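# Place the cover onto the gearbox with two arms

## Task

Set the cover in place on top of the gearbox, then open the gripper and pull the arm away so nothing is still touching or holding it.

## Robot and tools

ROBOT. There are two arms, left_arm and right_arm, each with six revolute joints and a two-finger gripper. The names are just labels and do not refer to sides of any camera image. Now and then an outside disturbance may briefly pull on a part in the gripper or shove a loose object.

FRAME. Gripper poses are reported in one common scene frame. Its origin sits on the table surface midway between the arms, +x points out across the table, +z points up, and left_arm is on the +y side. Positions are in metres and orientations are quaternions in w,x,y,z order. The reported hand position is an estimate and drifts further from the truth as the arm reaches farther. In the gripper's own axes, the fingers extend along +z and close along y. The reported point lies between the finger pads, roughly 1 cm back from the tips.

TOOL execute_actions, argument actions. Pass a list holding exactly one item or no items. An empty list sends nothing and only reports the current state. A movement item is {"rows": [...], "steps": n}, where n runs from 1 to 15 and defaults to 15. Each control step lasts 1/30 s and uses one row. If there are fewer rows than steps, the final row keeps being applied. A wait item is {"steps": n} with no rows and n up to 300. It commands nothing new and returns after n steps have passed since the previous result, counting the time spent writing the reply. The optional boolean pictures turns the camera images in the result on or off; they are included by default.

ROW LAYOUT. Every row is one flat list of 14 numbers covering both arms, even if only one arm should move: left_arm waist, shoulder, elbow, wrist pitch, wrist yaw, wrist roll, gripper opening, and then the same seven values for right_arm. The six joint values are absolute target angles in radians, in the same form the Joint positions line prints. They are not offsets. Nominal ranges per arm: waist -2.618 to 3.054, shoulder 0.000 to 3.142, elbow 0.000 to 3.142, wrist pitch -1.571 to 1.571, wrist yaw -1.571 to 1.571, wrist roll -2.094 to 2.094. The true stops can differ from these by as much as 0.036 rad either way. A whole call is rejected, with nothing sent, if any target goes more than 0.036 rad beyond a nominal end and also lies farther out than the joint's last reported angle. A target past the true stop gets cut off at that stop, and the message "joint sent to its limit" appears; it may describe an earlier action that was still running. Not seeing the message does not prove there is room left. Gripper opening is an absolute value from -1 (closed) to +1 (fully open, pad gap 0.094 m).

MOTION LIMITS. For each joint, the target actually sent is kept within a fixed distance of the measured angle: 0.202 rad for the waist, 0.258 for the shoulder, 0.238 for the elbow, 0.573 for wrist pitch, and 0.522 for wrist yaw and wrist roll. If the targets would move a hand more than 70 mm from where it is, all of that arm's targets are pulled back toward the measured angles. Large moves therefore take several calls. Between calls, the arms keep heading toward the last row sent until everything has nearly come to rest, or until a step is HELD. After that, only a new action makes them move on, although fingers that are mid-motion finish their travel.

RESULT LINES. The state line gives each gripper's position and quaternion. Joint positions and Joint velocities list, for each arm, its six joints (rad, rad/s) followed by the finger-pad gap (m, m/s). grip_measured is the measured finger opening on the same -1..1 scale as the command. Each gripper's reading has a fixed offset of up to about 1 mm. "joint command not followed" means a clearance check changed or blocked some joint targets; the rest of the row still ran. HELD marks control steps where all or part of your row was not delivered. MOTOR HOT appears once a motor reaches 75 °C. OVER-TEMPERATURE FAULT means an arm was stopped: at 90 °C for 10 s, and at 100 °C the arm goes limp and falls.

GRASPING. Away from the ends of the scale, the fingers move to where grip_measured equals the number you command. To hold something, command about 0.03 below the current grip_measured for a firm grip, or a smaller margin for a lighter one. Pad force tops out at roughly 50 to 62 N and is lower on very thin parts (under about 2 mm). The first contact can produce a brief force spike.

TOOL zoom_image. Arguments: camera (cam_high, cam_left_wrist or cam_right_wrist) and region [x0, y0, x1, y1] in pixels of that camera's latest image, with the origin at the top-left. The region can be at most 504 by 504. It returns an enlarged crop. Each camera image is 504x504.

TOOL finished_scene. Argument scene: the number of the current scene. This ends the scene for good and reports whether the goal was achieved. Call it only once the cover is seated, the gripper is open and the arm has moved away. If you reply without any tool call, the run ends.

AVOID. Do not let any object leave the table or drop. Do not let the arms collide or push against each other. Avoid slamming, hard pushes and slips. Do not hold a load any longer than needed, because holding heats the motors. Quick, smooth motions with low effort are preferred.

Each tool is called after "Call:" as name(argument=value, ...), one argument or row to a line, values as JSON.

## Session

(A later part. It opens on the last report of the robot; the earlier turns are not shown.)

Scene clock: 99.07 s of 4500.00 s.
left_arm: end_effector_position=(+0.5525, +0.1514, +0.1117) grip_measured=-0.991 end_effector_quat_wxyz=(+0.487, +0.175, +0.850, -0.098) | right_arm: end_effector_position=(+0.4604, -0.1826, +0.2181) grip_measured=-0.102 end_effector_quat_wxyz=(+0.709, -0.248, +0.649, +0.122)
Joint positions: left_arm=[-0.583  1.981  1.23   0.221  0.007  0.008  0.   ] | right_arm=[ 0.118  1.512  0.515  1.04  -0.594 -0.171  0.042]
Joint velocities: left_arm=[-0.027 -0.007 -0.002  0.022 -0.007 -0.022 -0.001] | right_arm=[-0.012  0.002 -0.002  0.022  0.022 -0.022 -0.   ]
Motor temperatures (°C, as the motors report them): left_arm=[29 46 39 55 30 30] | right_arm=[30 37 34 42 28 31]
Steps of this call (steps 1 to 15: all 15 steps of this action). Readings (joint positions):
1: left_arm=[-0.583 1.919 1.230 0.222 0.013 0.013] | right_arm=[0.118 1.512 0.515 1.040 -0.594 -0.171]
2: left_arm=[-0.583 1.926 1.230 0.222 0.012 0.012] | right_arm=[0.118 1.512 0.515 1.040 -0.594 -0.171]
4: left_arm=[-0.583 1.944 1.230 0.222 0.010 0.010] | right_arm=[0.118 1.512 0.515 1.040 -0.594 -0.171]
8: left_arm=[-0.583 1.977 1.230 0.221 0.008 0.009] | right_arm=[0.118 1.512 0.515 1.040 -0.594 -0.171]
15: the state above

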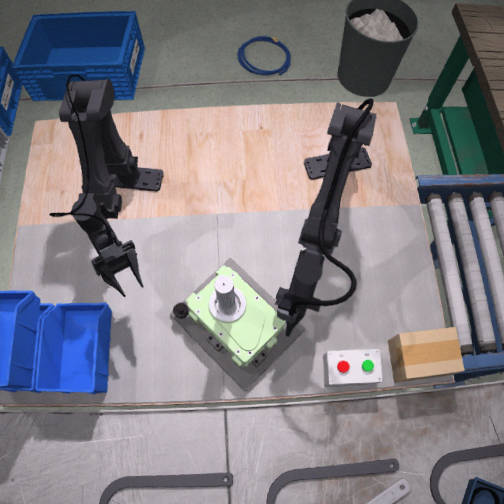

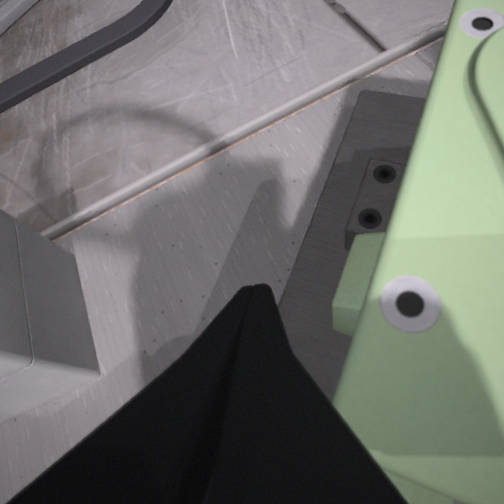

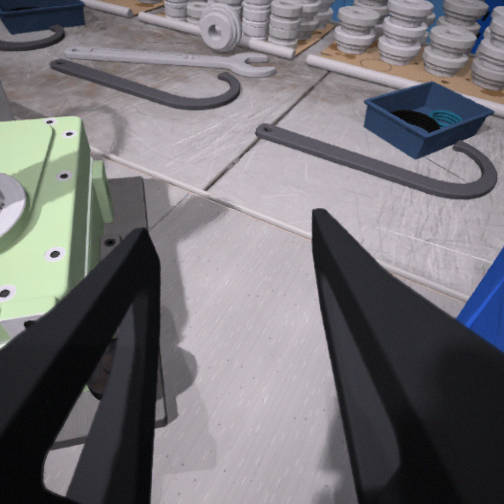

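Call:
execute_actions(
  actions=[
    {"rows":[[-0.595,1.97,1.25,0.23,0,0,-1,0.12,1.5,0.5,1.05,-0.6,-0.17,-0.1],[-0.6,1.97,1.25,0.23,0,0,-1,0.12,1.5,0.5,1.05,-0.6,-0.17,-0.1],[-0.605,1.97,1.25,0.23,0,0,-1,0.12,1.5,0.5,1.05,-0.6,-0.17,-0.1],[-0.61,1.97,1.25,0.23,0,0,-1,0.12,1.5,0.5,1.05,-0.6,-0.17,-0.1],[-0.615,1.97,1.25,0.23,0,0,-1,0.12,1.5,0.5,1.05,-0.6,-0.17,-0.1],[-0.62,1.97,1.25,0.23,-0.01,0,-1,0.12,1.5,0.5,1.05,-0.6,-0.17,-0.1],[-0.625,1.97,1.25,0.23,-0.01,0,-1,0.12,1.5,0.5,1.05,-0.6,-0.17,-0.1],[-0.63,1.97,1.25,0.23,-0.01,0,-1,0.12,1.5,0.5,1.05,-0.6,-0.17,-0.1],[-0.635,1.97,1.25,0.23,-0.01,0,-1,0.12,1.5,0.5,1.05,-0.6,-0.17,-0.1],[-0.64,1.97,1.25,0.23,-0.01,0,-1,0.12,1.5,0.5,1.05,-0.6,-0.17,-0.1]]},
  ],
)

Call:
zoom_image(
  camera="cam_high",
  region=[160,250,310,400],
)

Scene clock: 101.10 s of 4500.00 s.
left_arm: end_effector_position=(+0.5505, +0.1469, +0.1118) grip_measured=-0.992 end_effector_quat_wxyz=(+0.491, +0.172, +0.850, -0.081) | right_arm: end_effector_position=(+0.4604, -0.1826, +0.2181) grip_measured=-0.102 end_effector_quat_wxyz=(+0.709, -0.248, +0.649, +0.122)
Joint positions: left_arm=[-0.61   1.981  1.23   0.221 -0.048  0.008  0.   ] | right_arm=[ 0.118  1.512  0.515  1.04  -0.594 -0.171  0.042]
Joint velocities: left_arm=[-0.022 -0.012  0.017 -0.081 -0.007 -0.007 -0.001] | right_arm=[ 0.002  0.002 -0.002 -0.007  0.037 -0.037 -0.001]
Motor temperatures (°C, as the motors report them): left_arm=[29 47 39 55 30 30] | right_arm=[30 37 34 41 28 31]
Steps of this call (steps 1 to 15: the robot went on to your last target; steps 16 to 46: nothing new was sent; steps 47 to 61: all 15 steps of this action). Readings (joint positions):
47: left_arm=[-0.583 1.981 1.230 0.221 0.007 0.008] | right_arm=[0.118 1.512 0.515 1.040 -0.594 -0.171]
48: left_arm=[-0.584 1.981 1.230 0.221 0.007 0.008] | right_arm=[0.118 1.512 0.515 1.040 -0.594 -0.171]
50: left_arm=[-0.588 1.981 1.230 0.221 0.005 0.008] | right_arm=[0.118 1.512 0.515 1.040 -0.594 -0.171]
54: left_arm=[-0.600 1.981 1.230 0.221 -0.017 0.008] | right_arm=[0.118 1.512 0.515 1.040 -0.594 -0.171]
61: the state above

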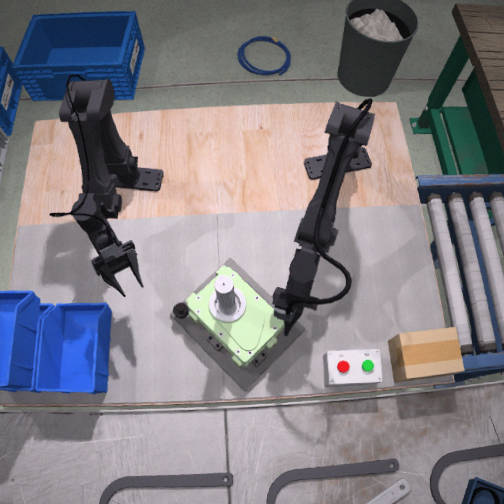

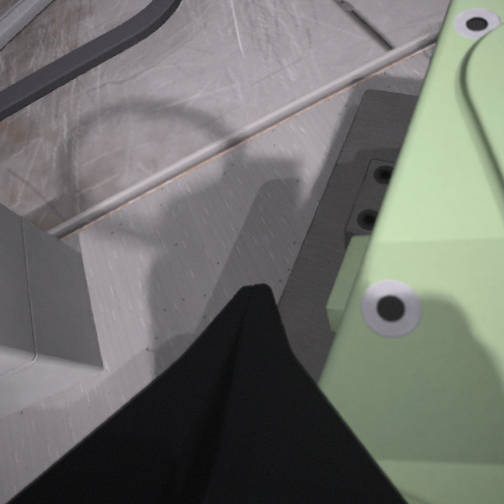

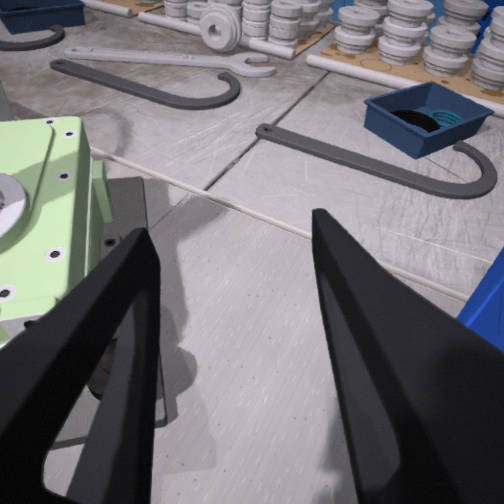

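Region (160, 250, 310, 400) of cam_high's 504x504 image, scaled by 3.360, with more detail than that image has.

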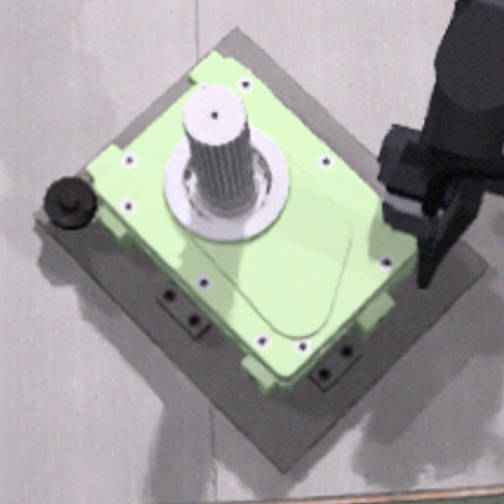

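Push harder (q5 positive).

Call:
execute_actions(
  actions=[
    {"rows":[[-0.64,1.97,1.25,0.23,0.02,0,-1,0.12,1.5,0.5,1.05,-0.6,-0.17,-0.1],[-0.643,1.97,1.25,0.23,0.05,0,-1,0.12,1.5,0.5,1.05,-0.6,-0.17,-0.1],[-0.646,1.97,1.25,0.23,0.08,0,-1,0.12,1.5,0.5,1.05,-0.6,-0.17,-0.1],[-0.65,1.97,1.25,0.23,0.11,0,-1,0.12,1.5,0.5,1.05,-0.6,-0.17,-0.1],[-0.655,1.97,1.25,0.23,0.14,0,-1,0.12,1.5,0.5,1.05,-0.6,-0.17,-0.1],[-0.66,1.97,1.25,0.23,0.17,0,-1,0.12,1.5,0.5,1.05,-0.6,-0.17,-0.1]]},
  ],
)

Call:
zoom_image(
  camera="cam_high",
  region=[160,250,310,400],
)

Scene clock: 102.33 s of 4500.00 s.
left_arm: end_effector_position=(+0.5494, +0.1441, +0.1117) grip_measured=-0.992 end_effector_quat_wxyz=(+0.488, +0.178, +0.849, -0.094) | right_arm: end_effector_position=(+0.4604, -0.1826, +0.2181) grip_measured=-0.102 end_effector_quat_wxyz=(+0.709, -0.248, +0.649, +0.122)
Joint positions: left_arm=[-0.604  1.981  1.23   0.221 -0.014  0.008  0.   ] | right_arm=[ 0.118  1.512  0.515  1.04  -0.594 -0.171  0.042]
Joint velocities: left_arm=[ 0.002  0.027  0.017 -0.037  0.007 -0.007  0.001] | right_arm=[ 0.027 -0.002 -0.002 -0.022  0.037 -0.037 -0.   ]
Motor temperatures (°C, as the motors report them): left_arm=[29 47 39 55 30 30] | right_arm=[30 37 34 41 28 31]
Steps of this call (steps 1 to 15: the robot went on to your last target; steps 16 to 22: nothing new was sent; steps 23 to 37: all 15 steps of this action). Readings (joint positions):
23: left_arm=[-0.611 1.981 1.230 0.221 -0.051 0.008] | right_arm=[0.118 1.512 0.515 1.040 -0.594 -0.171]
24: left_arm=[-0.611 1.981 1.230 0.221 -0.048 0.008] | right_arm=[0.118 1.512 0.515 1.040 -0.594 -0.171]
26: left_arm=[-0.611 1.981 1.230 0.221 -0.041 0.008] | right_arm=[0.118 1.512 0.515 1.040 -0.594 -0.171]
30: left_arm=[-0.607 1.981 1.230 0.221 -0.023 0.008] | right_arm=[0.118 1.512 0.515 1.040 -0.594 -0.171]
37: the state above

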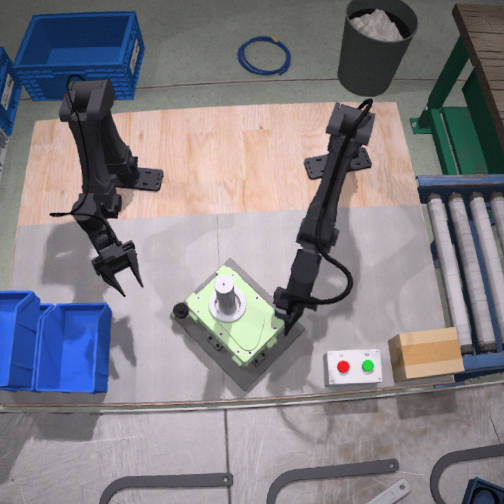

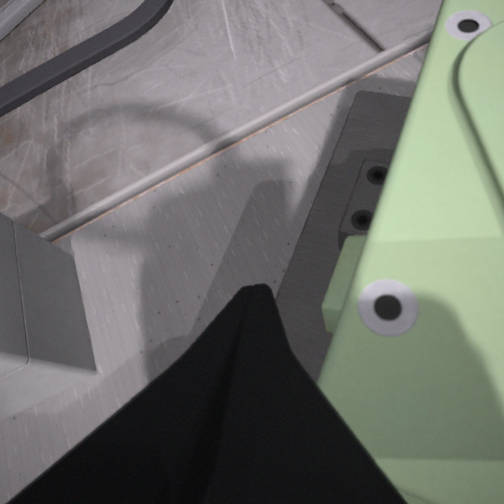

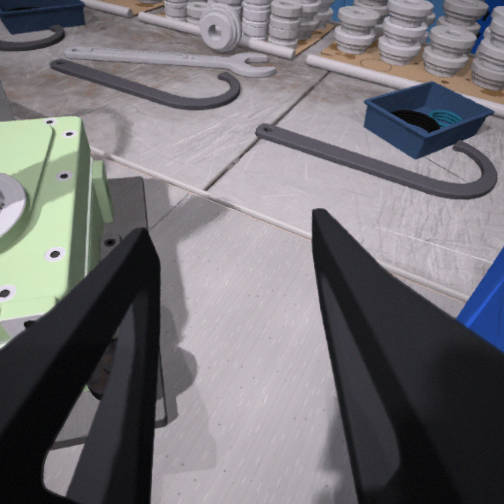

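Region (160, 250, 310, 400) of cam_high's 504x504 image, scaled by 3.360, with more detail than that image has.

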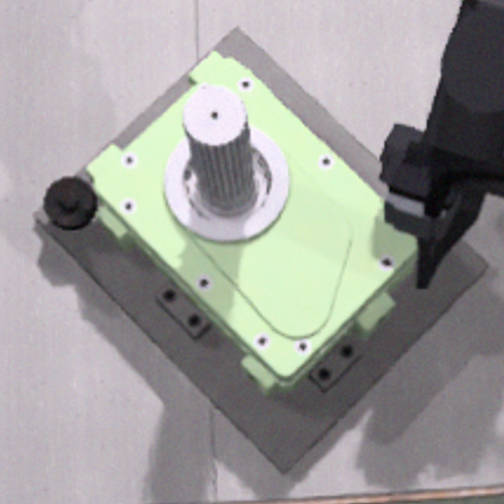

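Call:
execute_actions(
  actions=[
    {"rows":[[-0.6,1.97,1.25,0.23,0,0,-1,0.12,1.5,0.5,1.05,-0.6,-0.17,-0.1],[-0.58,1.95,1.25,0.25,0,0,-1,0.12,1.5,0.5,1.05,-0.6,-0.17,-0.1],[-0.57,1.9,1.2,0.3,0,0,-1,0.12,1.5,0.5,1.05,-0.6,-0.17,-0.1],[-0.56,1.85,1.12,0.35,0,0,-1,0.12,1.5,0.5,1.05,-0.6,-0.17,-0.1],[-0.56,1.8,1.03,0.42,0,0,-0.5,0.12,1.5,0.5,1.05,-0.6,-0.17,-0.1],[-0.56,1.75,0.94,0.49,0,0,0,0.12,1.5,0.5,1.05,-0.6,-0.17,-0.1],[-0.57,1.7,0.85,0.56,0,0,0.5,0.12,1.5,0.5,1.05,-0.6,-0.17,-0.1],[-0.59,1.65,0.76,0.63,0,0,1,0.12,1.5,0.5,1.05,-0.6,-0.17,-0.1],[-0.62,1.6,0.67,0.7,0,0,1,0.12,1.5,0.5,1.05,-0.6,-0.17,-0.1],[-0.65,1.56,0.58,0.77,0,0,1,0.12,1.5,0.5,1.05,-0.6,-0.17,-0.1],[-0.68,1.53,0.5,0.83,0,0,1,0.12,1.5,0.5,1.05,-0.6,-0.17,-0.1],[-0.72,1.5,0.42,0.88,0,0,1,0.12,1.5,0.5,1.05,-0.6,-0.17,-0.1]]},
  ],
  pictures=false,
)

Call:
execute_actions(
  actions=[
    {"steps":15},
  ],
)

Scene clock: 104.07 s of 4500.00 s.
left_arm: end_effector_position=(+0.3905, +0.1596, +0.1179) grip_measured=+1.000 end_effector_quat_wxyz=(+0.565, +0.215, +0.782, -0.152) | right_arm: end_effector_position=(+0.4604, -0.1826, +0.2181) grip_measured=-0.102 end_effector_quat_wxyz=(+0.709, -0.248, +0.649, +0.122)
Joint positions: left_arm=[-0.718  1.511  0.443  0.746  0.003  0.006  0.094] | right_arm=[ 0.118  1.512  0.515  1.04  -0.594 -0.171  0.042]
Joint velocities: left_arm=[-0.295 -0.002 -0.691  0.315  0.022  0.022  0.   ] | right_arm=[-0.017 -0.007 -0.002  0.022  0.007 -0.022 -0.001]
Motor temperatures (°C, as the motors report them): left_arm=[29 47 39 55 30 30] | right_arm=[30 37 34 41 28 31]
Steps of this call (steps 1 to 15: the robot went on to your last target; steps 16 to 37: nothing new was sent; steps 38 to 52: all 15 steps of this action). Readings (joint positions):
38: left_arm=[-0.600 1.981 1.230 0.221 -0.019 0.008] | right_arm=[0.118 1.512 0.515 1.040 -0.594 -0.171]
39: left_arm=[-0.598 1.981 1.230 0.222 -0.017 0.008] | right_arm=[0.118 1.512 0.515 1.040 -0.594 -0.171]
41: left_arm=[-0.591 1.960 1.203 0.248 -0.011 0.008] | right_arm=[0.118 1.512 0.515 1.040 -0.594 -0.171]
45: left_arm=[-0.571 1.762 0.925 0.414 -0.010 0.007] | right_arm=[0.118 1.512 0.515 1.040 -0.594 -0.171]
52: the state above

Scene clock: 104.57 s of 4500.00 s.
left_arm: end_effector_position=(+0.3900, +0.1574, +0.1322) grip_measured=+1.000 end_effector_quat_wxyz=(+0.595, +0.211, +0.759, -0.162) | right_arm: end_effector_position=(+0.4604, -0.1826, +0.2181) grip_measured=-0.102 end_effector_quat_wxyz=(+0.709, -0.248, +0.649, +0.122)
Joint positions: left_arm=[-0.723  1.512  0.417  0.852  0.004  0.006  0.094] | right_arm=[ 0.118  1.512  0.515  1.04  -0.594 -0.171  0.042]
Joint velocities: left_arm=[ 0.007 -0.012  0.007  0.037 -0.037 -0.007  0.   ] | right_arm=[ 0.012 -0.012  0.007  0.007  0.066  0.007 -0.   ]
Motor temperatures (°C, as the motors report them): left_arm=[29 47 39 55 30 30] | right_arm=[30 37 34 41 28 31]
Steps of this call (steps 1 to 15: the robot went on to your last target). Readings (joint positions):
1: left_arm=[-0.723 1.512 0.426 0.753 0.005 0.006] | right_arm=[0.118 1.512 0.515 1.040 -0.594 -0.171]
2: left_arm=[-0.723 1.512 0.418 0.759 0.005 0.006] | right_arm=[0.118 1.512 0.515 1.040 -0.594 -0.171]
4: left_arm=[-0.723 1.512 0.417 0.785 0.004 0.006] | right_arm=[0.118 1.512 0.515 1.040 -0.594 -0.171]
8: left_arm=[-0.723 1.512 0.417 0.832 0.004 0.006] | right_arm=[0.118 1.512 0.515 1.040 -0.594 -0.171]
15: the state above

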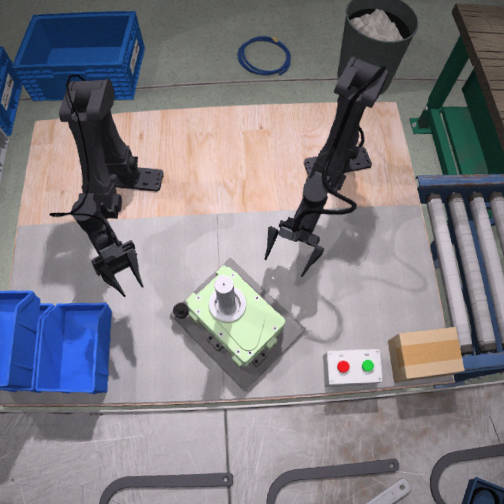

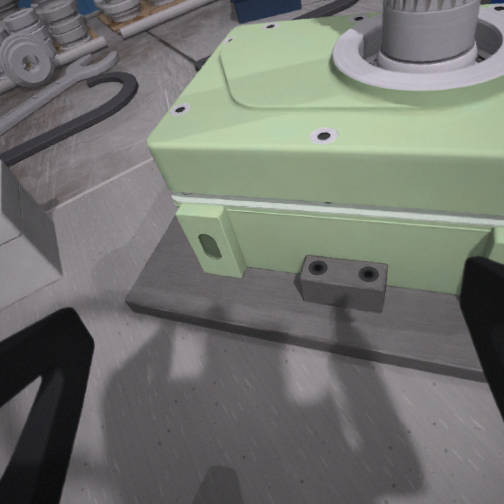

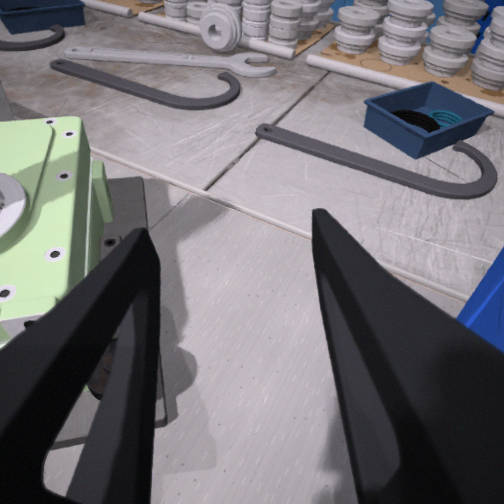

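Call:
execute_actions(
  actions=[
    {"rows":[[-0.71,1.52,0.55,0.75,0,0,0.6,0.12,1.5,0.5,1.05,-0.6,-0.17,-0.1],[-0.7,1.55,0.68,0.62,0,0,0.2,0.12,1.5,0.5,1.05,-0.6,-0.17,-0.1],[-0.69,1.59,0.81,0.49,0,0,-0.2,0.12,1.5,0.5,1.05,-0.6,-0.17,-0.1],[-0.68,1.63,0.94,0.36,0,0,-0.6,0.12,1.5,0.5,1.05,-0.6,-0.17,-0.1],[-0.67,1.68,1.07,0.23,0,0,-1,0.12,1.5,0.5,1.05,-0.6,-0.17,-0.1],[-0.66,1.73,1.2,0.1,0,0,-1,0.12,1.5,0.5,1.05,-0.6,-0.17,-0.1],[-0.655,1.78,1.32,-0.03,0,0,-1,0.12,1.5,0.5,1.05,-0.6,-0.17,-0.1],[-0.655,1.83,1.44,-0.16,0,0,-1,0.12,1.5,0.5,1.05,-0.6,-0.17,-0.1],[-0.655,1.88,1.55,-0.29,0,0,-1,0.12,1.5,0.5,1.05,-0.6,-0.17,-0.1],[-0.655,1.92,1.65,-0.42,0,0,-1,0.12,1.5,0.5,1.05,-0.6,-0.17,-0.1],[-0.655,1.96,1.74,-0.54,0,0,-1,0.12,1.5,0.5,1.05,-0.6,-0.17,-0.1],[-0.655,2.0,1.82,-0.64,0,0,-1,0.12,1.5,0.5,1.05,-0.6,-0.17,-0.1],[-0.655,2.03,1.88,-0.72,0,0,-1,0.12,1.5,0.5,1.05,-0.6,-0.17,-0.1],[-0.655,2.05,1.91,-0.76,0,0,-1,0.12,1.5,0.5,1.05,-0.6,-0.17,-0.1]]},
  ],
  pictures=false,
)

Call:
execute_actions(
  actions=[
    {"rows":[[-0.655,2.05,1.91,-0.76,0,0,-1,0.12,1.5,0.5,1.05,-0.6,-0.17,-0.1],[-0.655,2.05,1.91,-0.76,0,0,-1,0.12,1.5,0.5,1.05,-0.6,-0.17,-0.1],[-0.655,2.05,1.91,-0.76,0,0,-1,0.12,1.5,0.5,1.05,-0.6,-0.17,-0.1],[-0.655,2.06,1.91,-0.76,0,0,-1,0.12,1.5,0.5,1.05,-0.6,-0.17,-0.1],[-0.655,2.07,1.91,-0.76,0,0,-1,0.12,1.5,0.5,1.05,-0.6,-0.17,-0.1],[-0.655,2.08,1.91,-0.76,0,0,-1,0.12,1.5,0.5,1.05,-0.6,-0.17,-0.1],[-0.655,2.09,1.91,-0.76,0,0,-1,0.12,1.5,0.5,1.05,-0.6,-0.17,-0.1],[-0.655,2.10,1.91,-0.76,0,0,-1,0.12,1.5,0.5,1.05,-0.6,-0.17,-0.1]]},
  ],
)

Scene clock: 107.77 s of 4500.00 s.
left_arm: end_effector_position=(+0.5303, +0.1158, +0.1250) grip_measured=-0.991 end_effector_quat_wxyz=(+0.368, +0.219, +0.900, -0.088) | right_arm: end_effector_position=(+0.4604, -0.1826, +0.2181) grip_measured=-0.102 end_effector_quat_wxyz=(+0.709, -0.248, +0.649, +0.122)
Joint positions: left_arm=[-0.66   2.018  1.562 -0.339  0.002  0.006  0.   ] | right_arm=[ 0.118  1.512  0.515  1.04  -0.594 -0.171  0.042]
Joint velocities: left_arm=[-0.007  0.877  2.254 -2.762 -0.022 -0.066 -0.003] | right_arm=[-0.002  0.012 -0.007  0.022  0.051 -0.007  0.001]
Motor temperatures (°C, as the motors report them): left_arm=[29 46 38 55 30 30] | right_arm=[30 37 34 41 28 31]
Steps of this call (steps 1 to 15: the robot went on to your last target; steps 16 to 81: nothing new was sent; steps 82 to 96: all 15 steps of this action). Readings (joint positions):
82: left_arm=[-0.723 1.512 0.431 0.835 0.004 0.006] | right_arm=[0.118 1.512 0.515 1.040 -0.594 -0.171]
83: left_arm=[-0.721 1.521 0.475 0.780 0.004 0.006] | right_arm=[0.118 1.512 0.515 1.040 -0.594 -0.171]
85: left_arm=[-0.710 1.571 0.622 0.653 0.004 0.006] | right_arm=[0.118 1.512 0.515 1.040 -0.594 -0.171]
89: left_arm=[-0.673 1.727 0.963 0.318 0.004 0.006] | right_arm=[0.118 1.512 0.515 1.040 -0.594 -0.171]
96: the state above

Scene clock: 108.27 s of 4500.00 s.
left_arm: end_effector_position=(+0.5293, +0.1164, +0.1539) grip_measured=-0.991 end_effector_quat_wxyz=(+0.303, +0.224, +0.923, -0.073) | right_arm: end_effector_position=(+0.4604, -0.1826, +0.2181) grip_measured=-0.102 end_effector_quat_wxyz=(+0.709, -0.248, +0.649, +0.122)
Joint positions: left_arm=[-0.66   2.104  1.896 -0.729  0.002  0.006  0.   ] | right_arm=[ 0.118  1.512  0.515  1.04  -0.594 -0.171  0.042]
Joint velocities: left_arm=[ 0.012  0.1   -0.002 -0.183 -0.066  0.007 -0.001] | right_arm=[ 0.007 -0.007 -0.002  0.081  0.037 -0.022 -0.001]
Motor temperatures (°C, as the motors report them): left_arm=[29 46 38 55 30 30] | right_arm=[30 37 34 41 28 31]
Steps of this call (steps 1 to 15: all 15 steps of this action). Readings (joint positions):
1: left_arm=[-0.660 2.045 1.638 -0.425 0.002 0.006] | right_arm=[0.118 1.512 0.515 1.040 -0.594 -0.171]
2: left_arm=[-0.660 2.066 1.710 -0.499 0.002 0.006] | right_arm=[0.118 1.512 0.515 1.040 -0.594 -0.171]
4: left_arm=[-0.660 2.085 1.819 -0.589 0.002 0.006] | right_arm=[0.118 1.512 0.515 1.040 -0.594 -0.171]
8: left_arm=[-0.660 2.074 1.894 -0.654 0.002 0.006] | right_arm=[0.118 1.512 0.515 1.040 -0.594 -0.171]
15: the state above

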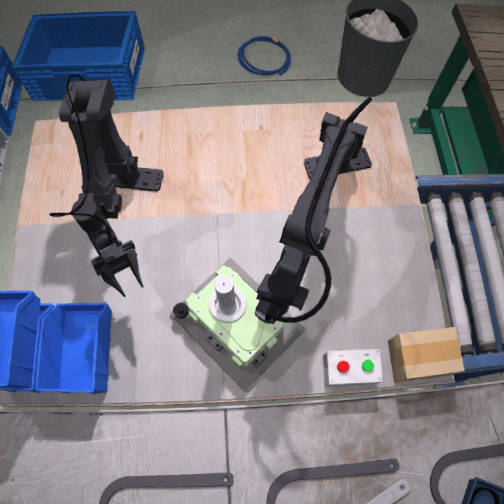

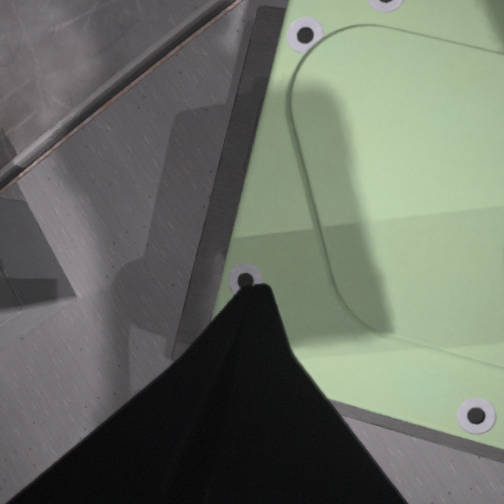

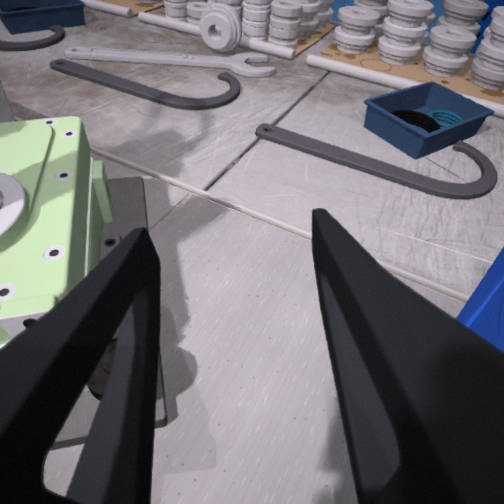

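Call:
execute_actions(
  actions=[
    {"rows":[[-0.67,2.10,1.91,-0.76,0,0,-1,0.12,1.5,0.5,1.05,-0.6,-0.17,-0.1],[-0.68,2.11,1.905,-0.76,0,0,-1,0.12,1.5,0.5,1.05,-0.6,-0.17,-0.1],[-0.68,2.12,1.9,-0.76,0,0,-1,0.12,1.5,0.5,1.05,-0.6,-0.17,-0.1],[-0.68,2.13,1.895,-0.76,0,0,-1,0.12,1.5,0.5,1.05,-0.6,-0.17,-0.1],[-0.68,2.14,1.89,-0.76,0,0,-1,0.12,1.5,0.5,1.05,-0.6,-0.17,-0.1],[-0.68,2.15,1.885,-0.76,0,0,-1,0.12,1.5,0.5,1.05,-0.6,-0.17,-0.1],[-0.68,2.16,1.88,-0.77,0,0,-1,0.12,1.5,0.5,1.05,-0.6,-0.17,-0.1],[-0.68,2.17,1.875,-0.78,0,0,-1,0.12,1.5,0.5,1.05,-0.6,-0.17,-0.1],[-0.68,2.18,1.87,-0.79,0,0,-1,0.12,1.5,0.5,1.05,-0.6,-0.17,-0.1],[-0.68,2.19,1.86,-0.8,0,0,-1,0.12,1.5,0.5,1.05,-0.6,-0.17,-0.1],[-0.68,2.2,1.85,-0.81,0,0,-1,0.12,1.5,0.5,1.05,-0.6,-0.17,-0.1]]},
  ],
)

Call:
zoom_image(
  camera="cam_high",
  region=[160,250,310,400],
)

Scene clock: 110.17 s of 4500.00 s.
left_arm: end_effector_position=(+0.5234, +0.1114, +0.1210) grip_measured=-0.991 end_effector_quat_wxyz=(+0.268, +0.233, +0.933, -0.066) | right_arm: end_effector_position=(+0.4604, -0.1826, +0.2181) grip_measured=-0.102 end_effector_quat_wxyz=(+0.709, -0.248, +0.649, +0.122)
Joint positions: left_arm=[-0.673  2.159  1.892 -0.745  0.002  0.006  0.   ] | right_arm=[ 0.118  1.512  0.515  1.04  -0.594 -0.171  0.042]
Joint velocities: left_arm=[ 0.007 -0.012  0.002 -0.022 -0.022 -0.022  0.001] | right_arm=[ 0.022  0.017 -0.002 -0.051 -0.037 -0.037 -0.   ]
Motor temperatures (°C, as the motors report them): left_arm=[29 46 38 54 30 30] | right_arm=[30 37 34 41 28 31]
Steps of this call (steps 1 to 30: the robot went on to your last target; steps 31 to 42: nothing new was sent; steps 43 to 57: all 15 steps of this action). Readings (joint positions):
43: left_arm=[-0.660 2.110 1.896 -0.749 0.002 0.006] | right_arm=[0.118 1.512 0.515 1.040 -0.594 -0.171]
44: left_arm=[-0.661 2.110 1.896 -0.749 0.002 0.006] | right_arm=[0.118 1.512 0.515 1.040 -0.594 -0.171]
46: left_arm=[-0.664 2.113 1.896 -0.749 0.002 0.006] | right_arm=[0.118 1.512 0.515 1.040 -0.594 -0.171]
50: left_arm=[-0.671 2.137 1.896 -0.750 0.002 0.006] | right_arm=[0.118 1.512 0.515 1.040 -0.594 -0.171]
57: the state above

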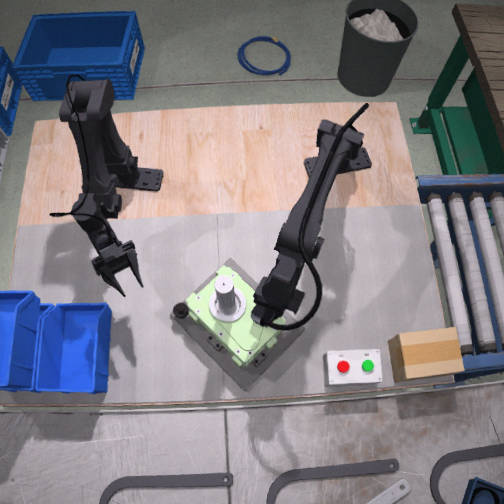

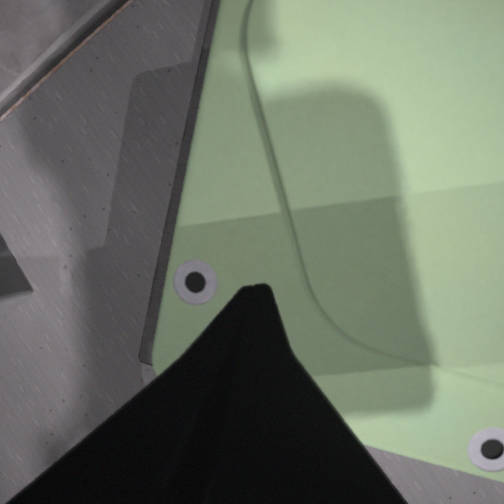

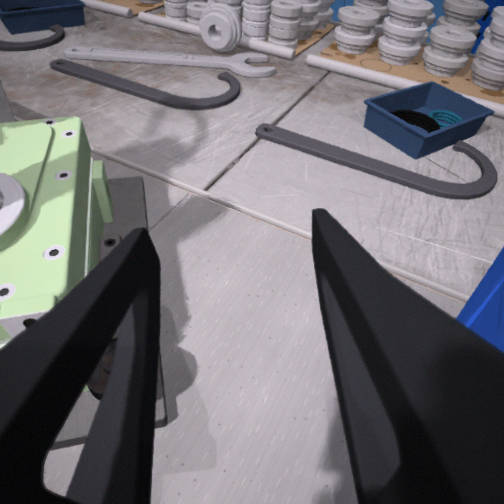

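Region (160, 250, 310, 400) of cam_high's 504x504 image, scaled by 3.360, with more detail than that image has.

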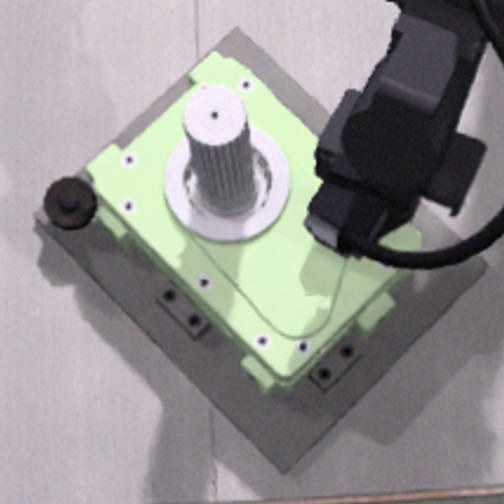

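Call:
execute_actions(
  actions=[
    {"rows":[[-0.68,2.15,1.9,-0.75,0,0,-1,0.12,1.5,0.5,1.05,-0.6,-0.17,-0.1],[-0.68,2.11,1.93,-0.74,0,0,-1,0.12,1.5,0.5,1.05,-0.6,-0.17,-0.1],[-0.69,2.1,1.95,-0.73,0,0,-1,0.12,1.5,0.5,1.05,-0.6,-0.17,-0.1],[-0.7,2.1,1.96,-0.73,0,0,-1,0.12,1.5,0.5,1.05,-0.6,-0.17,-0.1],[-0.71,2.11,1.97,-0.73,0,0,-1,0.12,1.5,0.5,1.05,-0.6,-0.17,-0.1],[-0.72,2.12,1.97,-0.73,0,0,-1,0.12,1.5,0.5,1.05,-0.6,-0.17,-0.1],[-0.73,2.13,1.97,-0.73,0,0,-1,0.12,1.5,0.5,1.05,-0.6,-0.17,-0.1],[-0.735,2.14,1.97,-0.73,0,0,-1,0.12,1.5,0.5,1.05,-0.6,-0.17,-0.1],[-0.74,2.15,1.97,-0.73,0,0,-1,0.12,1.5,0.5,1.05,-0.6,-0.17,-0.1],[-0.74,2.16,1.97,-0.73,0,0,-1,0.12,1.5,0.5,1.05,-0.6,-0.17,-0.1],[-0.74,2.17,1.97,-0.73,0,0,-1,0.12,1.5,0.5,1.05,-0.6,-0.17,-0.1],[-0.74,2.18,1.97,-0.73,0,0,-1,0.12,1.5,0.5,1.05,-0.6,-0.17,-0.1]]},
  ],
  pictures=false,
)

Call:
execute_actions(
  actions=[
    {"rows":[[-0.74,2.19,1.965,-0.73,0,0,-1,0.12,1.5,0.5,1.05,-0.6,-0.17,-0.1],[-0.74,2.2,1.96,-0.73,0,0,-1,0.12,1.5,0.5,1.05,-0.6,-0.17,-0.1],[-0.74,2.21,1.955,-0.74,0,0,-1,0.12,1.5,0.5,1.05,-0.6,-0.17,-0.1],[-0.74,2.22,1.95,-0.75,0,0,-1,0.12,1.5,0.5,1.05,-0.6,-0.17,-0.1],[-0.74,2.23,1.945,-0.76,0,0,-1,0.12,1.5,0.5,1.05,-0.6,-0.17,-0.1],[-0.74,2.24,1.94,-0.77,0,0,-1,0.12,1.5,0.5,1.05,-0.6,-0.17,-0.1],[-0.74,2.25,1.93,-0.78,0,0,-1,0.12,1.5,0.5,1.05,-0.6,-0.17,-0.1],[-0.74,2.26,1.92,-0.8,0,0,-1,0.12,1.5,0.5,1.05,-0.6,-0.17,-0.1],[-0.74,2.27,1.91,-0.82,0,0,-1,0.12,1.5,0.5,1.05,-0.6,-0.17,-0.1]]},
  ],
)

Call:
zoom_image(
  camera="cam_high",
  region=[160,250,310,400],
)

Scene clock: 113.10 s of 4500.00 s.
left_arm: end_effector_position=(+0.5151, +0.0712, +0.1358) grip_measured=-0.991 end_effector_quat_wxyz=(+0.288, +0.263, +0.917, -0.081) | right_arm: end_effector_position=(+0.4604, -0.1826, +0.2181) grip_measured=-0.102 end_effector_quat_wxyz=(+0.709, -0.248, +0.649, +0.122)
Joint positions: left_arm=[-0.743  2.17   1.944 -0.736  0.     0.006  0.   ] | right_arm=[ 0.118  1.512  0.515  1.04  -0.594 -0.171  0.042]
Joint velocities: left_arm=[ 0.022  0.193  0.007 -0.022  0.081 -0.066 -0.   ] | right_arm=[ 0.002 -0.002  0.002  0.007 -0.066 -0.022  0.   ]
Motor temperatures (°C, as the motors report them): left_arm=[29 46 38 53 30 30] | right_arm=[30 37 34 41 28 31]
Steps of this call (steps 1 to 15: the robot went on to your last target; steps 16 to 73: nothing new was sent; steps 74 to 88: all 15 steps of this action). Readings (joint positions):
74: left_arm=[-0.673 2.157 1.892 -0.743 0.002 0.006] | right_arm=[0.118 1.512 0.515 1.040 -0.594 -0.171]
75: left_arm=[-0.673 2.154 1.893 -0.742 0.002 0.006] | right_arm=[0.118 1.512 0.515 1.040 -0.594 -0.171]
77: left_arm=[-0.675 2.151 1.902 -0.745 0.001 0.006] | right_arm=[0.118 1.512 0.515 1.040 -0.594 -0.171]
81: left_arm=[-0.702 2.148 1.939 -0.741 0.000 0.006] | right_arm=[0.118 1.512 0.515 1.040 -0.594 -0.171]
88: the state above

Scene clock: 113.60 s of 4500.00 s.
left_arm: end_effector_position=(+0.5179, +0.0696, +0.1242) grip_measured=-0.991 end_effector_quat_wxyz=(+0.283, +0.264, +0.919, -0.079) | right_arm: end_effector_position=(+0.4604, -0.1826, +0.2181) grip_measured=-0.102 end_effector_quat_wxyz=(+0.709, -0.248, +0.649, +0.122)
Joint positions: left_arm=[-0.743  2.196  1.944 -0.722 -0.     0.006  0.   ] | right_arm=[ 0.118  1.512  0.515  1.04  -0.594 -0.171  0.042]
Joint velocities: left_arm=[ 0.017 -0.002  0.002 -0.007 -0.066 -0.051 -0.   ] | right_arm=[ 0.017  0.007 -0.002  0.037 -0.022  0.007 -0.   ]
Motor temperatures (°C, as the motors report them): left_arm=[29 46 38 53 30 30] | right_arm=[30 37 34 41 28 31]
Steps of this call (steps 1 to 15: all 15 steps of this action). Readings (joint positions):
1: left_arm=[-0.743 2.177 1.944 -0.736 0.000 0.006] | right_arm=[0.118 1.512 0.515 1.040 -0.594 -0.171]
2: left_arm=[-0.743 2.185 1.944 -0.736 0.000 0.006] | right_arm=[0.118 1.512 0.515 1.040 -0.594 -0.171]
4: left_arm=[-0.743 2.189 1.944 -0.726 0.000 0.006] | right_arm=[0.118 1.512 0.515 1.040 -0.594 -0.171]
8: left_arm=[-0.743 2.195 1.944 -0.722 -0.000 0.006] | right_arm=[0.118 1.512 0.515 1.040 -0.594 -0.171]
15: the state above

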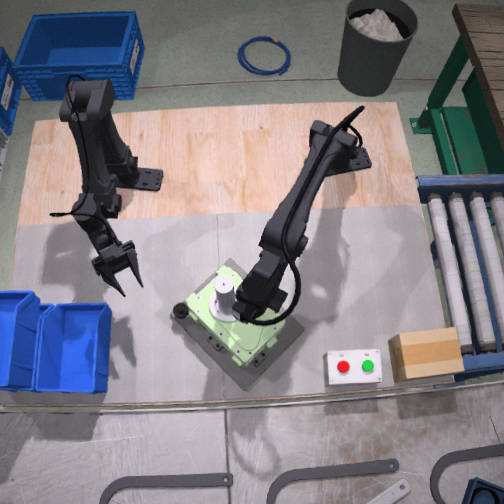

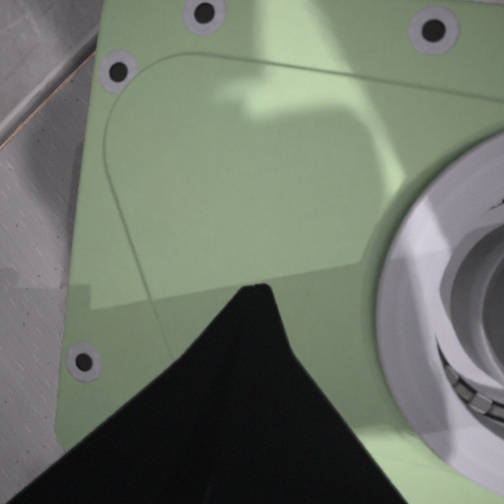

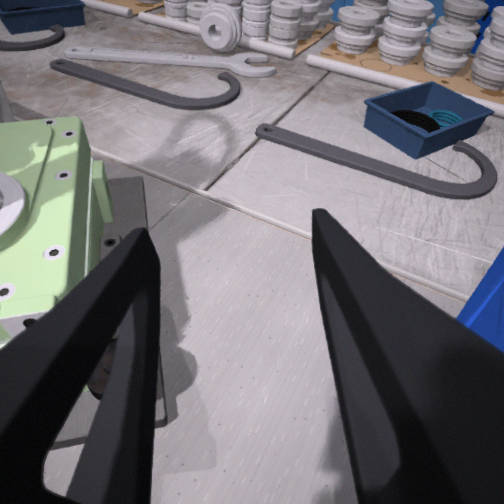

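Region (160, 250, 310, 400) of cam_high's 504x504 image, scaled by 3.360, with more detail than that image has.

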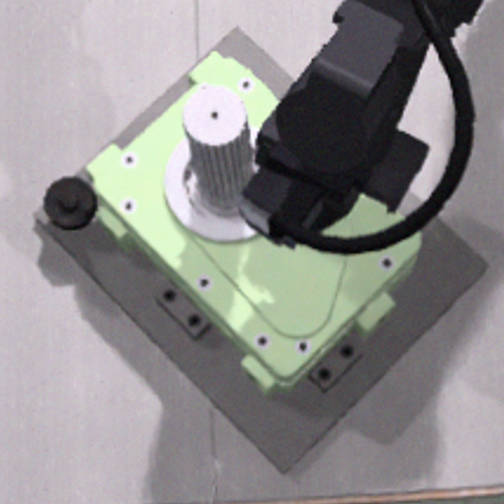

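Call:
execute_actions(
  actions=[
    {"rows":[[-0.74,2.29,1.9,-0.84,0,0,-1,0.12,1.5,0.5,1.05,-0.6,-0.17,-0.1],[-0.74,2.31,1.89,-0.86,0,0,-1,0.12,1.5,0.5,1.05,-0.6,-0.17,-0.1],[-0.74,2.33,1.88,-0.88,0,0,-1,0.12,1.5,0.5,1.05,-0.6,-0.17,-0.1],[-0.74,2.35,1.87,-0.9,0,0,-1,0.12,1.5,0.5,1.05,-0.6,-0.17,-0.1]],"steps":12},
  ],
  pictures=false,
)

Call:
execute_actions(
  actions=[
    {"rows":[[-0.74,2.2,1.94,-0.74,0,0,-1,0.12,1.5,0.5,1.05,-0.6,-0.17,-0.1],[-0.74,2.15,1.93,-0.72,0,0,-1,0.12,1.5,0.5,1.05,-0.6,-0.17,-0.1],[-0.74,2.1,1.9,-0.68,0,0,-1,0.12,1.5,0.5,1.05,-0.6,-0.17,-0.1],[-0.73,2.04,1.84,-0.62,0,0,-1,0.12,1.5,0.5,1.05,-0.6,-0.17,-0.1],[-0.72,1.98,1.76,-0.54,0,0,-1,0.12,1.5,0.5,1.05,-0.6,-0.17,-0.1],[-0.72,1.92,1.68,-0.45,0,0,-1,0.12,1.5,0.5,1.05,-0.6,-0.17,-0.1],[-0.72,1.86,1.59,-0.35,0,0,-1,0.12,1.5,0.5,1.05,-0.6,-0.17,-0.1],[-0.72,1.8,1.5,-0.25,0,0,-1,0.12,1.5,0.5,1.05,-0.6,-0.17,-0.1],[-0.72,1.75,1.41,-0.15,0,0,-1,0.12,1.5,0.5,1.05,-0.6,-0.17,-0.1],[-0.72,1.7,1.32,-0.05,0,0,-1,0.12,1.5,0.5,1.05,-0.6,-0.17,-0.1],[-0.72,1.65,1.23,0.05,0,0,-1,0.12,1.5,0.5,1.05,-0.6,-0.17,-0.1],[-0.72,1.6,1.14,0.15,0,0,-1,0.12,1.5,0.5,1.05,-0.6,-0.17,-0.1],[-0.72,1.56,1.05,0.25,0,0,-1,0.12,1.5,0.5,1.05,-0.6,-0.17,-0.1],[-0.72,1.53,0.96,0.35,0,0,-1,0.12,1.5,0.5,1.05,-0.6,-0.17,-0.1],[-0.72,1.5,0.87,0.45,0,0,-1,0.12,1.5,0.5,1.05,-0.6,-0.17,-0.1]]},
  ],
  pictures=false,
)

Call:
execute_actions(
  actions=[
    {"rows":[[-0.72,1.5,0.78,0.54,0,0,0,0.12,1.5,0.5,1.05,-0.6,-0.17,-0.1],[-0.72,1.5,0.69,0.63,0,0,1,0.12,1.5,0.5,1.05,-0.6,-0.17,-0.1],[-0.72,1.5,0.6,0.72,0,0,1,0.12,1.5,0.5,1.05,-0.6,-0.17,-0.1],[-0.72,1.5,0.51,0.8,0,0,1,0.12,1.5,0.5,1.05,-0.6,-0.17,-0.1],[-0.72,1.5,0.42,0.88,0,0,1,0.12,1.5,0.5,1.05,-0.6,-0.17,-0.1]]},
  ],
)

Scene clock: 116.03 s of 4500.00 s.
left_arm: end_effector_position=(+0.5179, +0.0696, +0.1233) grip_measured=-0.991 end_effector_quat_wxyz=(+0.282, +0.264, +0.919, -0.079) | right_arm: end_effector_position=(+0.4604, -0.1826, +0.2181) grip_measured=-0.102 end_effector_quat_wxyz=(+0.709, -0.248, +0.649, +0.122)
Joint positions: left_arm=[-0.743  2.197  1.944 -0.722 -0.     0.006  0.   ] | right_arm=[ 0.118  1.512  0.515  1.04  -0.594 -0.171  0.042]
Joint velocities: left_arm=[-0.017 -0.007  0.002  0.037 -0.066 -0.051 -0.   ] | right_arm=[ 0.012 -0.002 -0.007  0.066  0.051  0.037  0.   ]
Motor temperatures (°C, as the motors report them): left_arm=[29 46 38 52 30 30] | right_arm=[30 37 34 41 28 31]
Steps of this call (steps 1 to 15: the robot went on to your last target; steps 16 to 61: nothing new was sent; steps 62 to 73: all 12 steps of this action). Readings (joint positions):
62: left_arm=[-0.743 2.197 1.944 -0.722 -0.000 0.006] | right_arm=[0.118 1.512 0.515 1.040 -0.594 -0.171]
63: left_arm=[-0.743 2.197 1.944 -0.722 -0.000 0.006] | right_arm=[0.118 1.512 0.515 1.040 -0.594 -0.171]
65: left_arm=[-0.743 2.197 1.944 -0.722 -0.000 0.006] | right_arm=[0.118 1.512 0.515 1.040 -0.594 -0.171]
69: left_arm=[-0.743 2.197 1.944 -0.722 -0.000 0.006] | right_arm=[0.118 1.512 0.515 1.040 -0.594 -0.171]
73: the state above

Scene clock: 116.53 s of 4500.00 s.
left_arm: end_effector_position=(+0.4548, +0.1182, +0.2267) grip_measured=-0.991 end_effector_quat_wxyz=(+0.532, +0.224, +0.804, -0.144) | right_arm: end_effector_position=(+0.4604, -0.1826, +0.2181) grip_measured=-0.102 end_effector_quat_wxyz=(+0.709, -0.248, +0.649, +0.122)
Joint positions: left_arm=[-0.726  1.544  1.072  0.069 -0.     0.006  0.   ] | right_arm=[ 0.118  1.512  0.515  1.04  -0.594 -0.171  0.042]
Joint velocities: left_arm=[-0.007 -1.106 -2.264  2.864 -0.022 -0.007 -0.   ] | right_arm=[-0.027 -0.017  0.002 -0.037 -0.022 -0.081 -0.   ]
Motor temperatures (°C, as the motors report them): left_arm=[29 46 37 52 30 30] | right_arm=[30 37 34 41 28 31]
Steps of this call (steps 1 to 15: all 15 steps of this action). Readings (joint positions):
1: left_arm=[-0.743 2.193 1.944 -0.717 -0.000 0.006] | right_arm=[0.118 1.512 0.515 1.040 -0.594 -0.171]
2: left_arm=[-0.743 2.190 1.944 -0.716 -0.000 0.006] | right_arm=[0.118 1.512 0.515 1.040 -0.594 -0.171]
4: left_arm=[-0.743 2.162 1.907 -0.694 -0.000 0.006] | right_arm=[0.118 1.512 0.515 1.040 -0.594 -0.171]
8: left_arm=[-0.734 1.955 1.639 -0.527 -0.000 0.006] | right_arm=[0.118 1.512 0.515 1.040 -0.594 -0.171]
15: the state above

Scene clock: 117.03 s of 4500.00 s.
left_arm: end_effector_position=(+0.3831, +0.1608, +0.1091) grip_measured=+1.000 end_effector_quat_wxyz=(+0.564, +0.217, +0.782, -0.153) | right_arm: end_effector_position=(+0.4604, -0.1826, +0.2181) grip_measured=-0.102 end_effector_quat_wxyz=(+0.709, -0.248, +0.649, +0.122)
Joint positions: left_arm=[-0.726  1.522  0.403  0.795 -0.     0.006  0.094] | right_arm=[ 0.118  1.512  0.515  1.04  -0.594 -0.171  0.042]
Joint velocities: left_arm=[-0.012 -0.002 -0.002  0.549  0.007 -0.051  0.   ] | right_arm=[ 0.002 -0.012  0.017 -0.11  -0.007  0.037 -0.   ]
Motor temperatures (°C, as the motors report them): left_arm=[29 46 37 52 30 30] | right_arm=[30 37 34 41 28 31]
Steps of this call (steps 1 to 15: all 15 steps of this action). Readings (joint positions):
1: left_arm=[-0.726 1.514 0.994 0.167 -0.000 0.006] | right_arm=[0.118 1.512 0.515 1.040 -0.594 -0.171]
2: left_arm=[-0.726 1.495 0.918 0.267 -0.000 0.006] | right_arm=[0.118 1.512 0.515 1.040 -0.594 -0.171]
4: left_arm=[-0.726 1.487 0.764 0.458 -0.000 0.006] | right_arm=[0.118 1.512 0.515 1.040 -0.594 -0.171]
8: left_arm=[-0.726 1.502 0.468 0.680 -0.000 0.006] | right_arm=[0.118 1.512 0.515 1.040 -0.594 -0.171]
15: the state above

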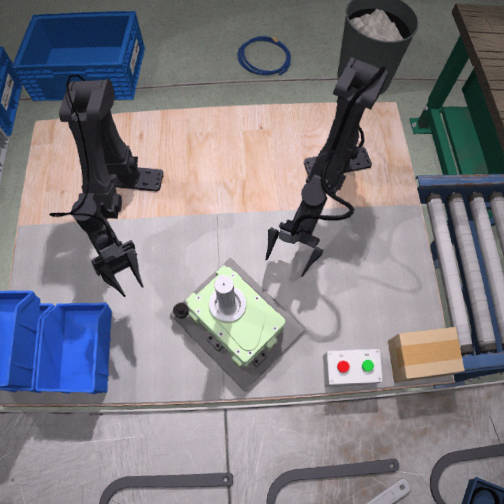

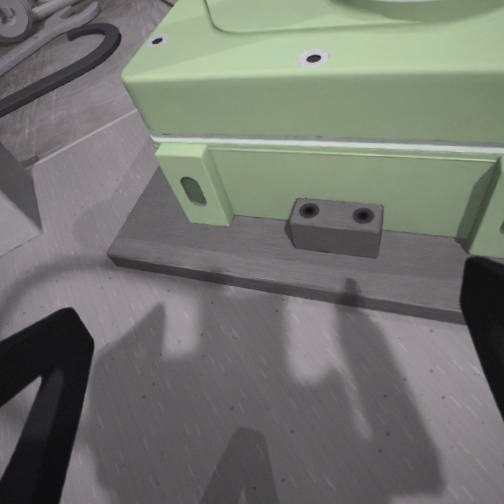

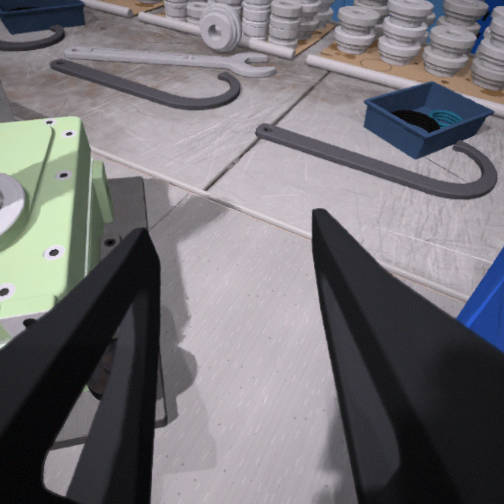

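Call:
execute_actions(
  actions=[
    {"rows":[[-0.74,1.5,0.5,0.82,0,0,1,0.12,1.5,0.5,1.05,-0.6,-0.17,-0.1],[-0.76,1.5,0.58,0.74,0,0,1,0.12,1.5,0.5,1.05,-0.6,-0.17,-0.1],[-0.79,1.5,0.66,0.66,0,0,1,0.12,1.5,0.5,1.05,-0.6,-0.17,-0.1],[-0.82,1.51,0.74,0.58,0,0,1,0.12,1.5,0.5,1.05,-0.6,-0.17,-0.1],[-0.85,1.53,0.82,0.5,0,0,1,0.12,1.5,0.5,1.05,-0.6,-0.17,-0.1],[-0.87,1.55,0.9,0.42,0.01,0,1,0.12,1.5,0.5,1.05,-0.6,-0.17,-0.1],[-0.872,1.58,0.95,0.36,0.01,0,1,0.12,1.5,0.5,1.05,-0.6,-0.17,-0.1],[-0.872,1.61,0.98,0.33,0.01,0,1,0.12,1.5,0.5,1.05,-0.6,-0.17,-0.1],[-0.872,1.64,1.0,0.32,0.01,0,1,0.12,1.5,0.5,1.05,-0.6,-0.17,-0.1],[-0.872,1.68,1.02,0.32,0.01,0,1,0.12,1.5,0.5,1.05,-0.6,-0.17,-0.1],[-0.872,1.72,1.05,0.32,0.01,0,1,0.12,1.5,0.5,1.05,-0.6,-0.17,-0.1],[-0.872,1.76,1.08,0.32,0.01,0,1,0.12,1.5,0.5,1.05,-0.6,-0.17,-0.1],[-0.872,1.8,1.11,0.32,0.01,0,1,0.12,1.5,0.5,1.05,-0.6,-0.17,-0.1]]},
  ],
  pictures=false,
)

Call:
execute_actions(
  actions=[
    {"rows":[[-0.872,1.82,1.12,0.32,0.01,0,1,0.12,1.5,0.5,1.05,-0.6,-0.17,-0.1],[-0.872,1.84,1.13,0.32,0.01,0,1,0.12,1.5,0.5,1.05,-0.6,-0.17,-0.1],[-0.872,1.86,1.13,0.32,0.01,0,1,0.12,1.5,0.5,1.05,-0.6,-0.17,-0.1],[-0.872,1.875,1.13,0.32,0.01,0,1,0.12,1.5,0.5,1.05,-0.6,-0.17,-0.1]]},
  ],
)

Scene clock: 119.13 s of 4500.00 s.
left_arm: end_effector_position=(+0.4541, +0.0243, +0.2174) grip_measured=+1.000 end_effector_quat_wxyz=(+0.585, +0.268, +0.736, -0.210) | right_arm: end_effector_position=(+0.4604, -0.1826, +0.2181) grip_measured=-0.102 end_effector_quat_wxyz=(+0.709, -0.248, +0.649, +0.122)
Joint positions: left_arm=[-0.874  1.756  1.091  0.436  0.01   0.006  0.094] | right_arm=[ 0.118  1.512  0.515  1.04  -0.594 -0.171  0.042]
Joint velocities: left_arm=[-0.017  0.862  0.095 -0.535 -0.022  0.022  0.   ] | right_arm=[-0.012  0.007 -0.007  0.022  0.037  0.022  0.   ]
Motor temperatures (°C, as the motors report them): left_arm=[29 45 38 53 30 30] | right_arm=[30 37 34 41 28 31]
Steps of this call (steps 1 to 30: the robot went on to your last target; steps 31 to 48: nothing new was sent; steps 49 to 63: all 15 steps of this action). Readings (joint positions):
49: left_arm=[-0.726 1.522 0.412 0.846 -0.000 0.006] | right_arm=[0.118 1.512 0.515 1.040 -0.594 -0.171]
50: left_arm=[-0.729 1.522 0.439 0.812 -0.002 0.006] | right_arm=[0.118 1.512 0.515 1.040 -0.594 -0.171]
52: left_arm=[-0.756 1.523 0.545 0.720 -0.006 0.006] | right_arm=[0.118 1.512 0.515 1.040 -0.594 -0.171]
56: left_arm=[-0.852 1.562 0.850 0.537 0.000 0.006] | right_arm=[0.118 1.512 0.515 1.040 -0.594 -0.171]
63: the state above

Scene clock: 119.63 s of 4500.00 s.
left_arm: end_effector_position=(+0.4548, +0.0243, +0.1269) grip_measured=+1.000 end_effector_quat_wxyz=(+0.497, +0.290, +0.798, -0.178) | right_arm: end_effector_position=(+0.4604, -0.1826, +0.2181) grip_measured=-0.102 end_effector_quat_wxyz=(+0.709, -0.248, +0.649, +0.122)
Joint positions: left_arm=[-0.874  1.892  1.099  0.335  0.007  0.009  0.094] | right_arm=[ 0.118  1.512  0.515  1.04  -0.594 -0.171  0.042]
Joint velocities: left_arm=[-0.007 -0.002 -0.002 -0.051 -0.022  0.022  0.   ] | right_arm=[-0.017  0.012 -0.002  0.022 -0.037 -0.022  0.001]
Motor temperatures (°C, as the motors report them): left_arm=[29 45 38 53 30 30] | right_arm=[30 37 34 41 28 31]
Steps of this call (steps 1 to 15: all 15 steps of this action). Readings (joint positions):
1: left_arm=[-0.874 1.783 1.092 0.418 0.010 0.006] | right_arm=[0.118 1.512 0.515 1.040 -0.594 -0.171]
2: left_arm=[-0.874 1.809 1.092 0.397 0.010 0.006] | right_arm=[0.118 1.512 0.515 1.040 -0.594 -0.171]
4: left_arm=[-0.874 1.855 1.092 0.365 0.010 0.006] | right_arm=[0.118 1.512 0.515 1.040 -0.594 -0.171]
8: left_arm=[-0.874 1.892 1.097 0.343 0.007 0.012] | right_arm=[0.118 1.512 0.515 1.040 -0.594 -0.171]
15: the state above

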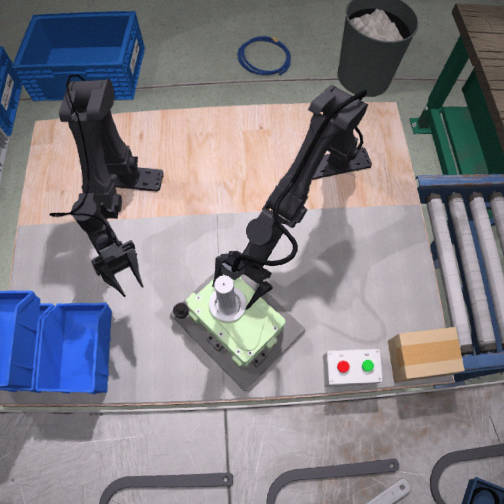

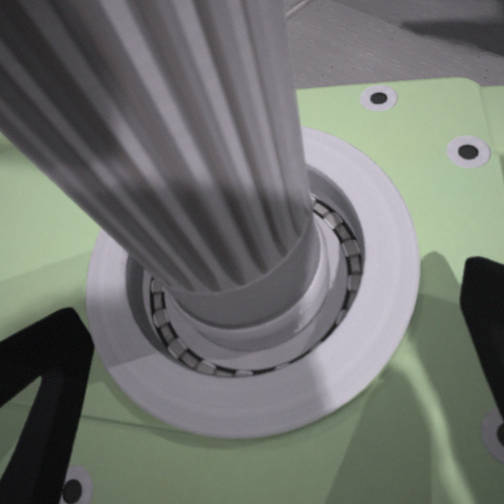

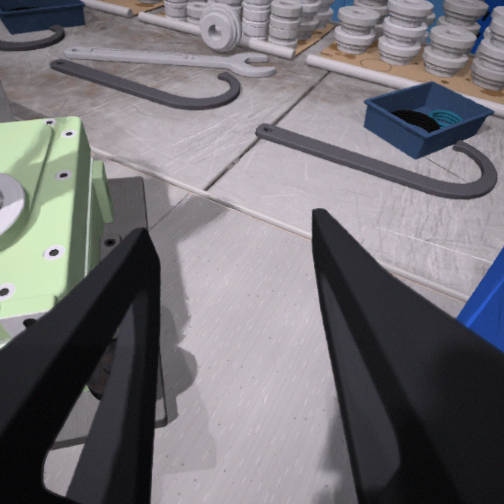

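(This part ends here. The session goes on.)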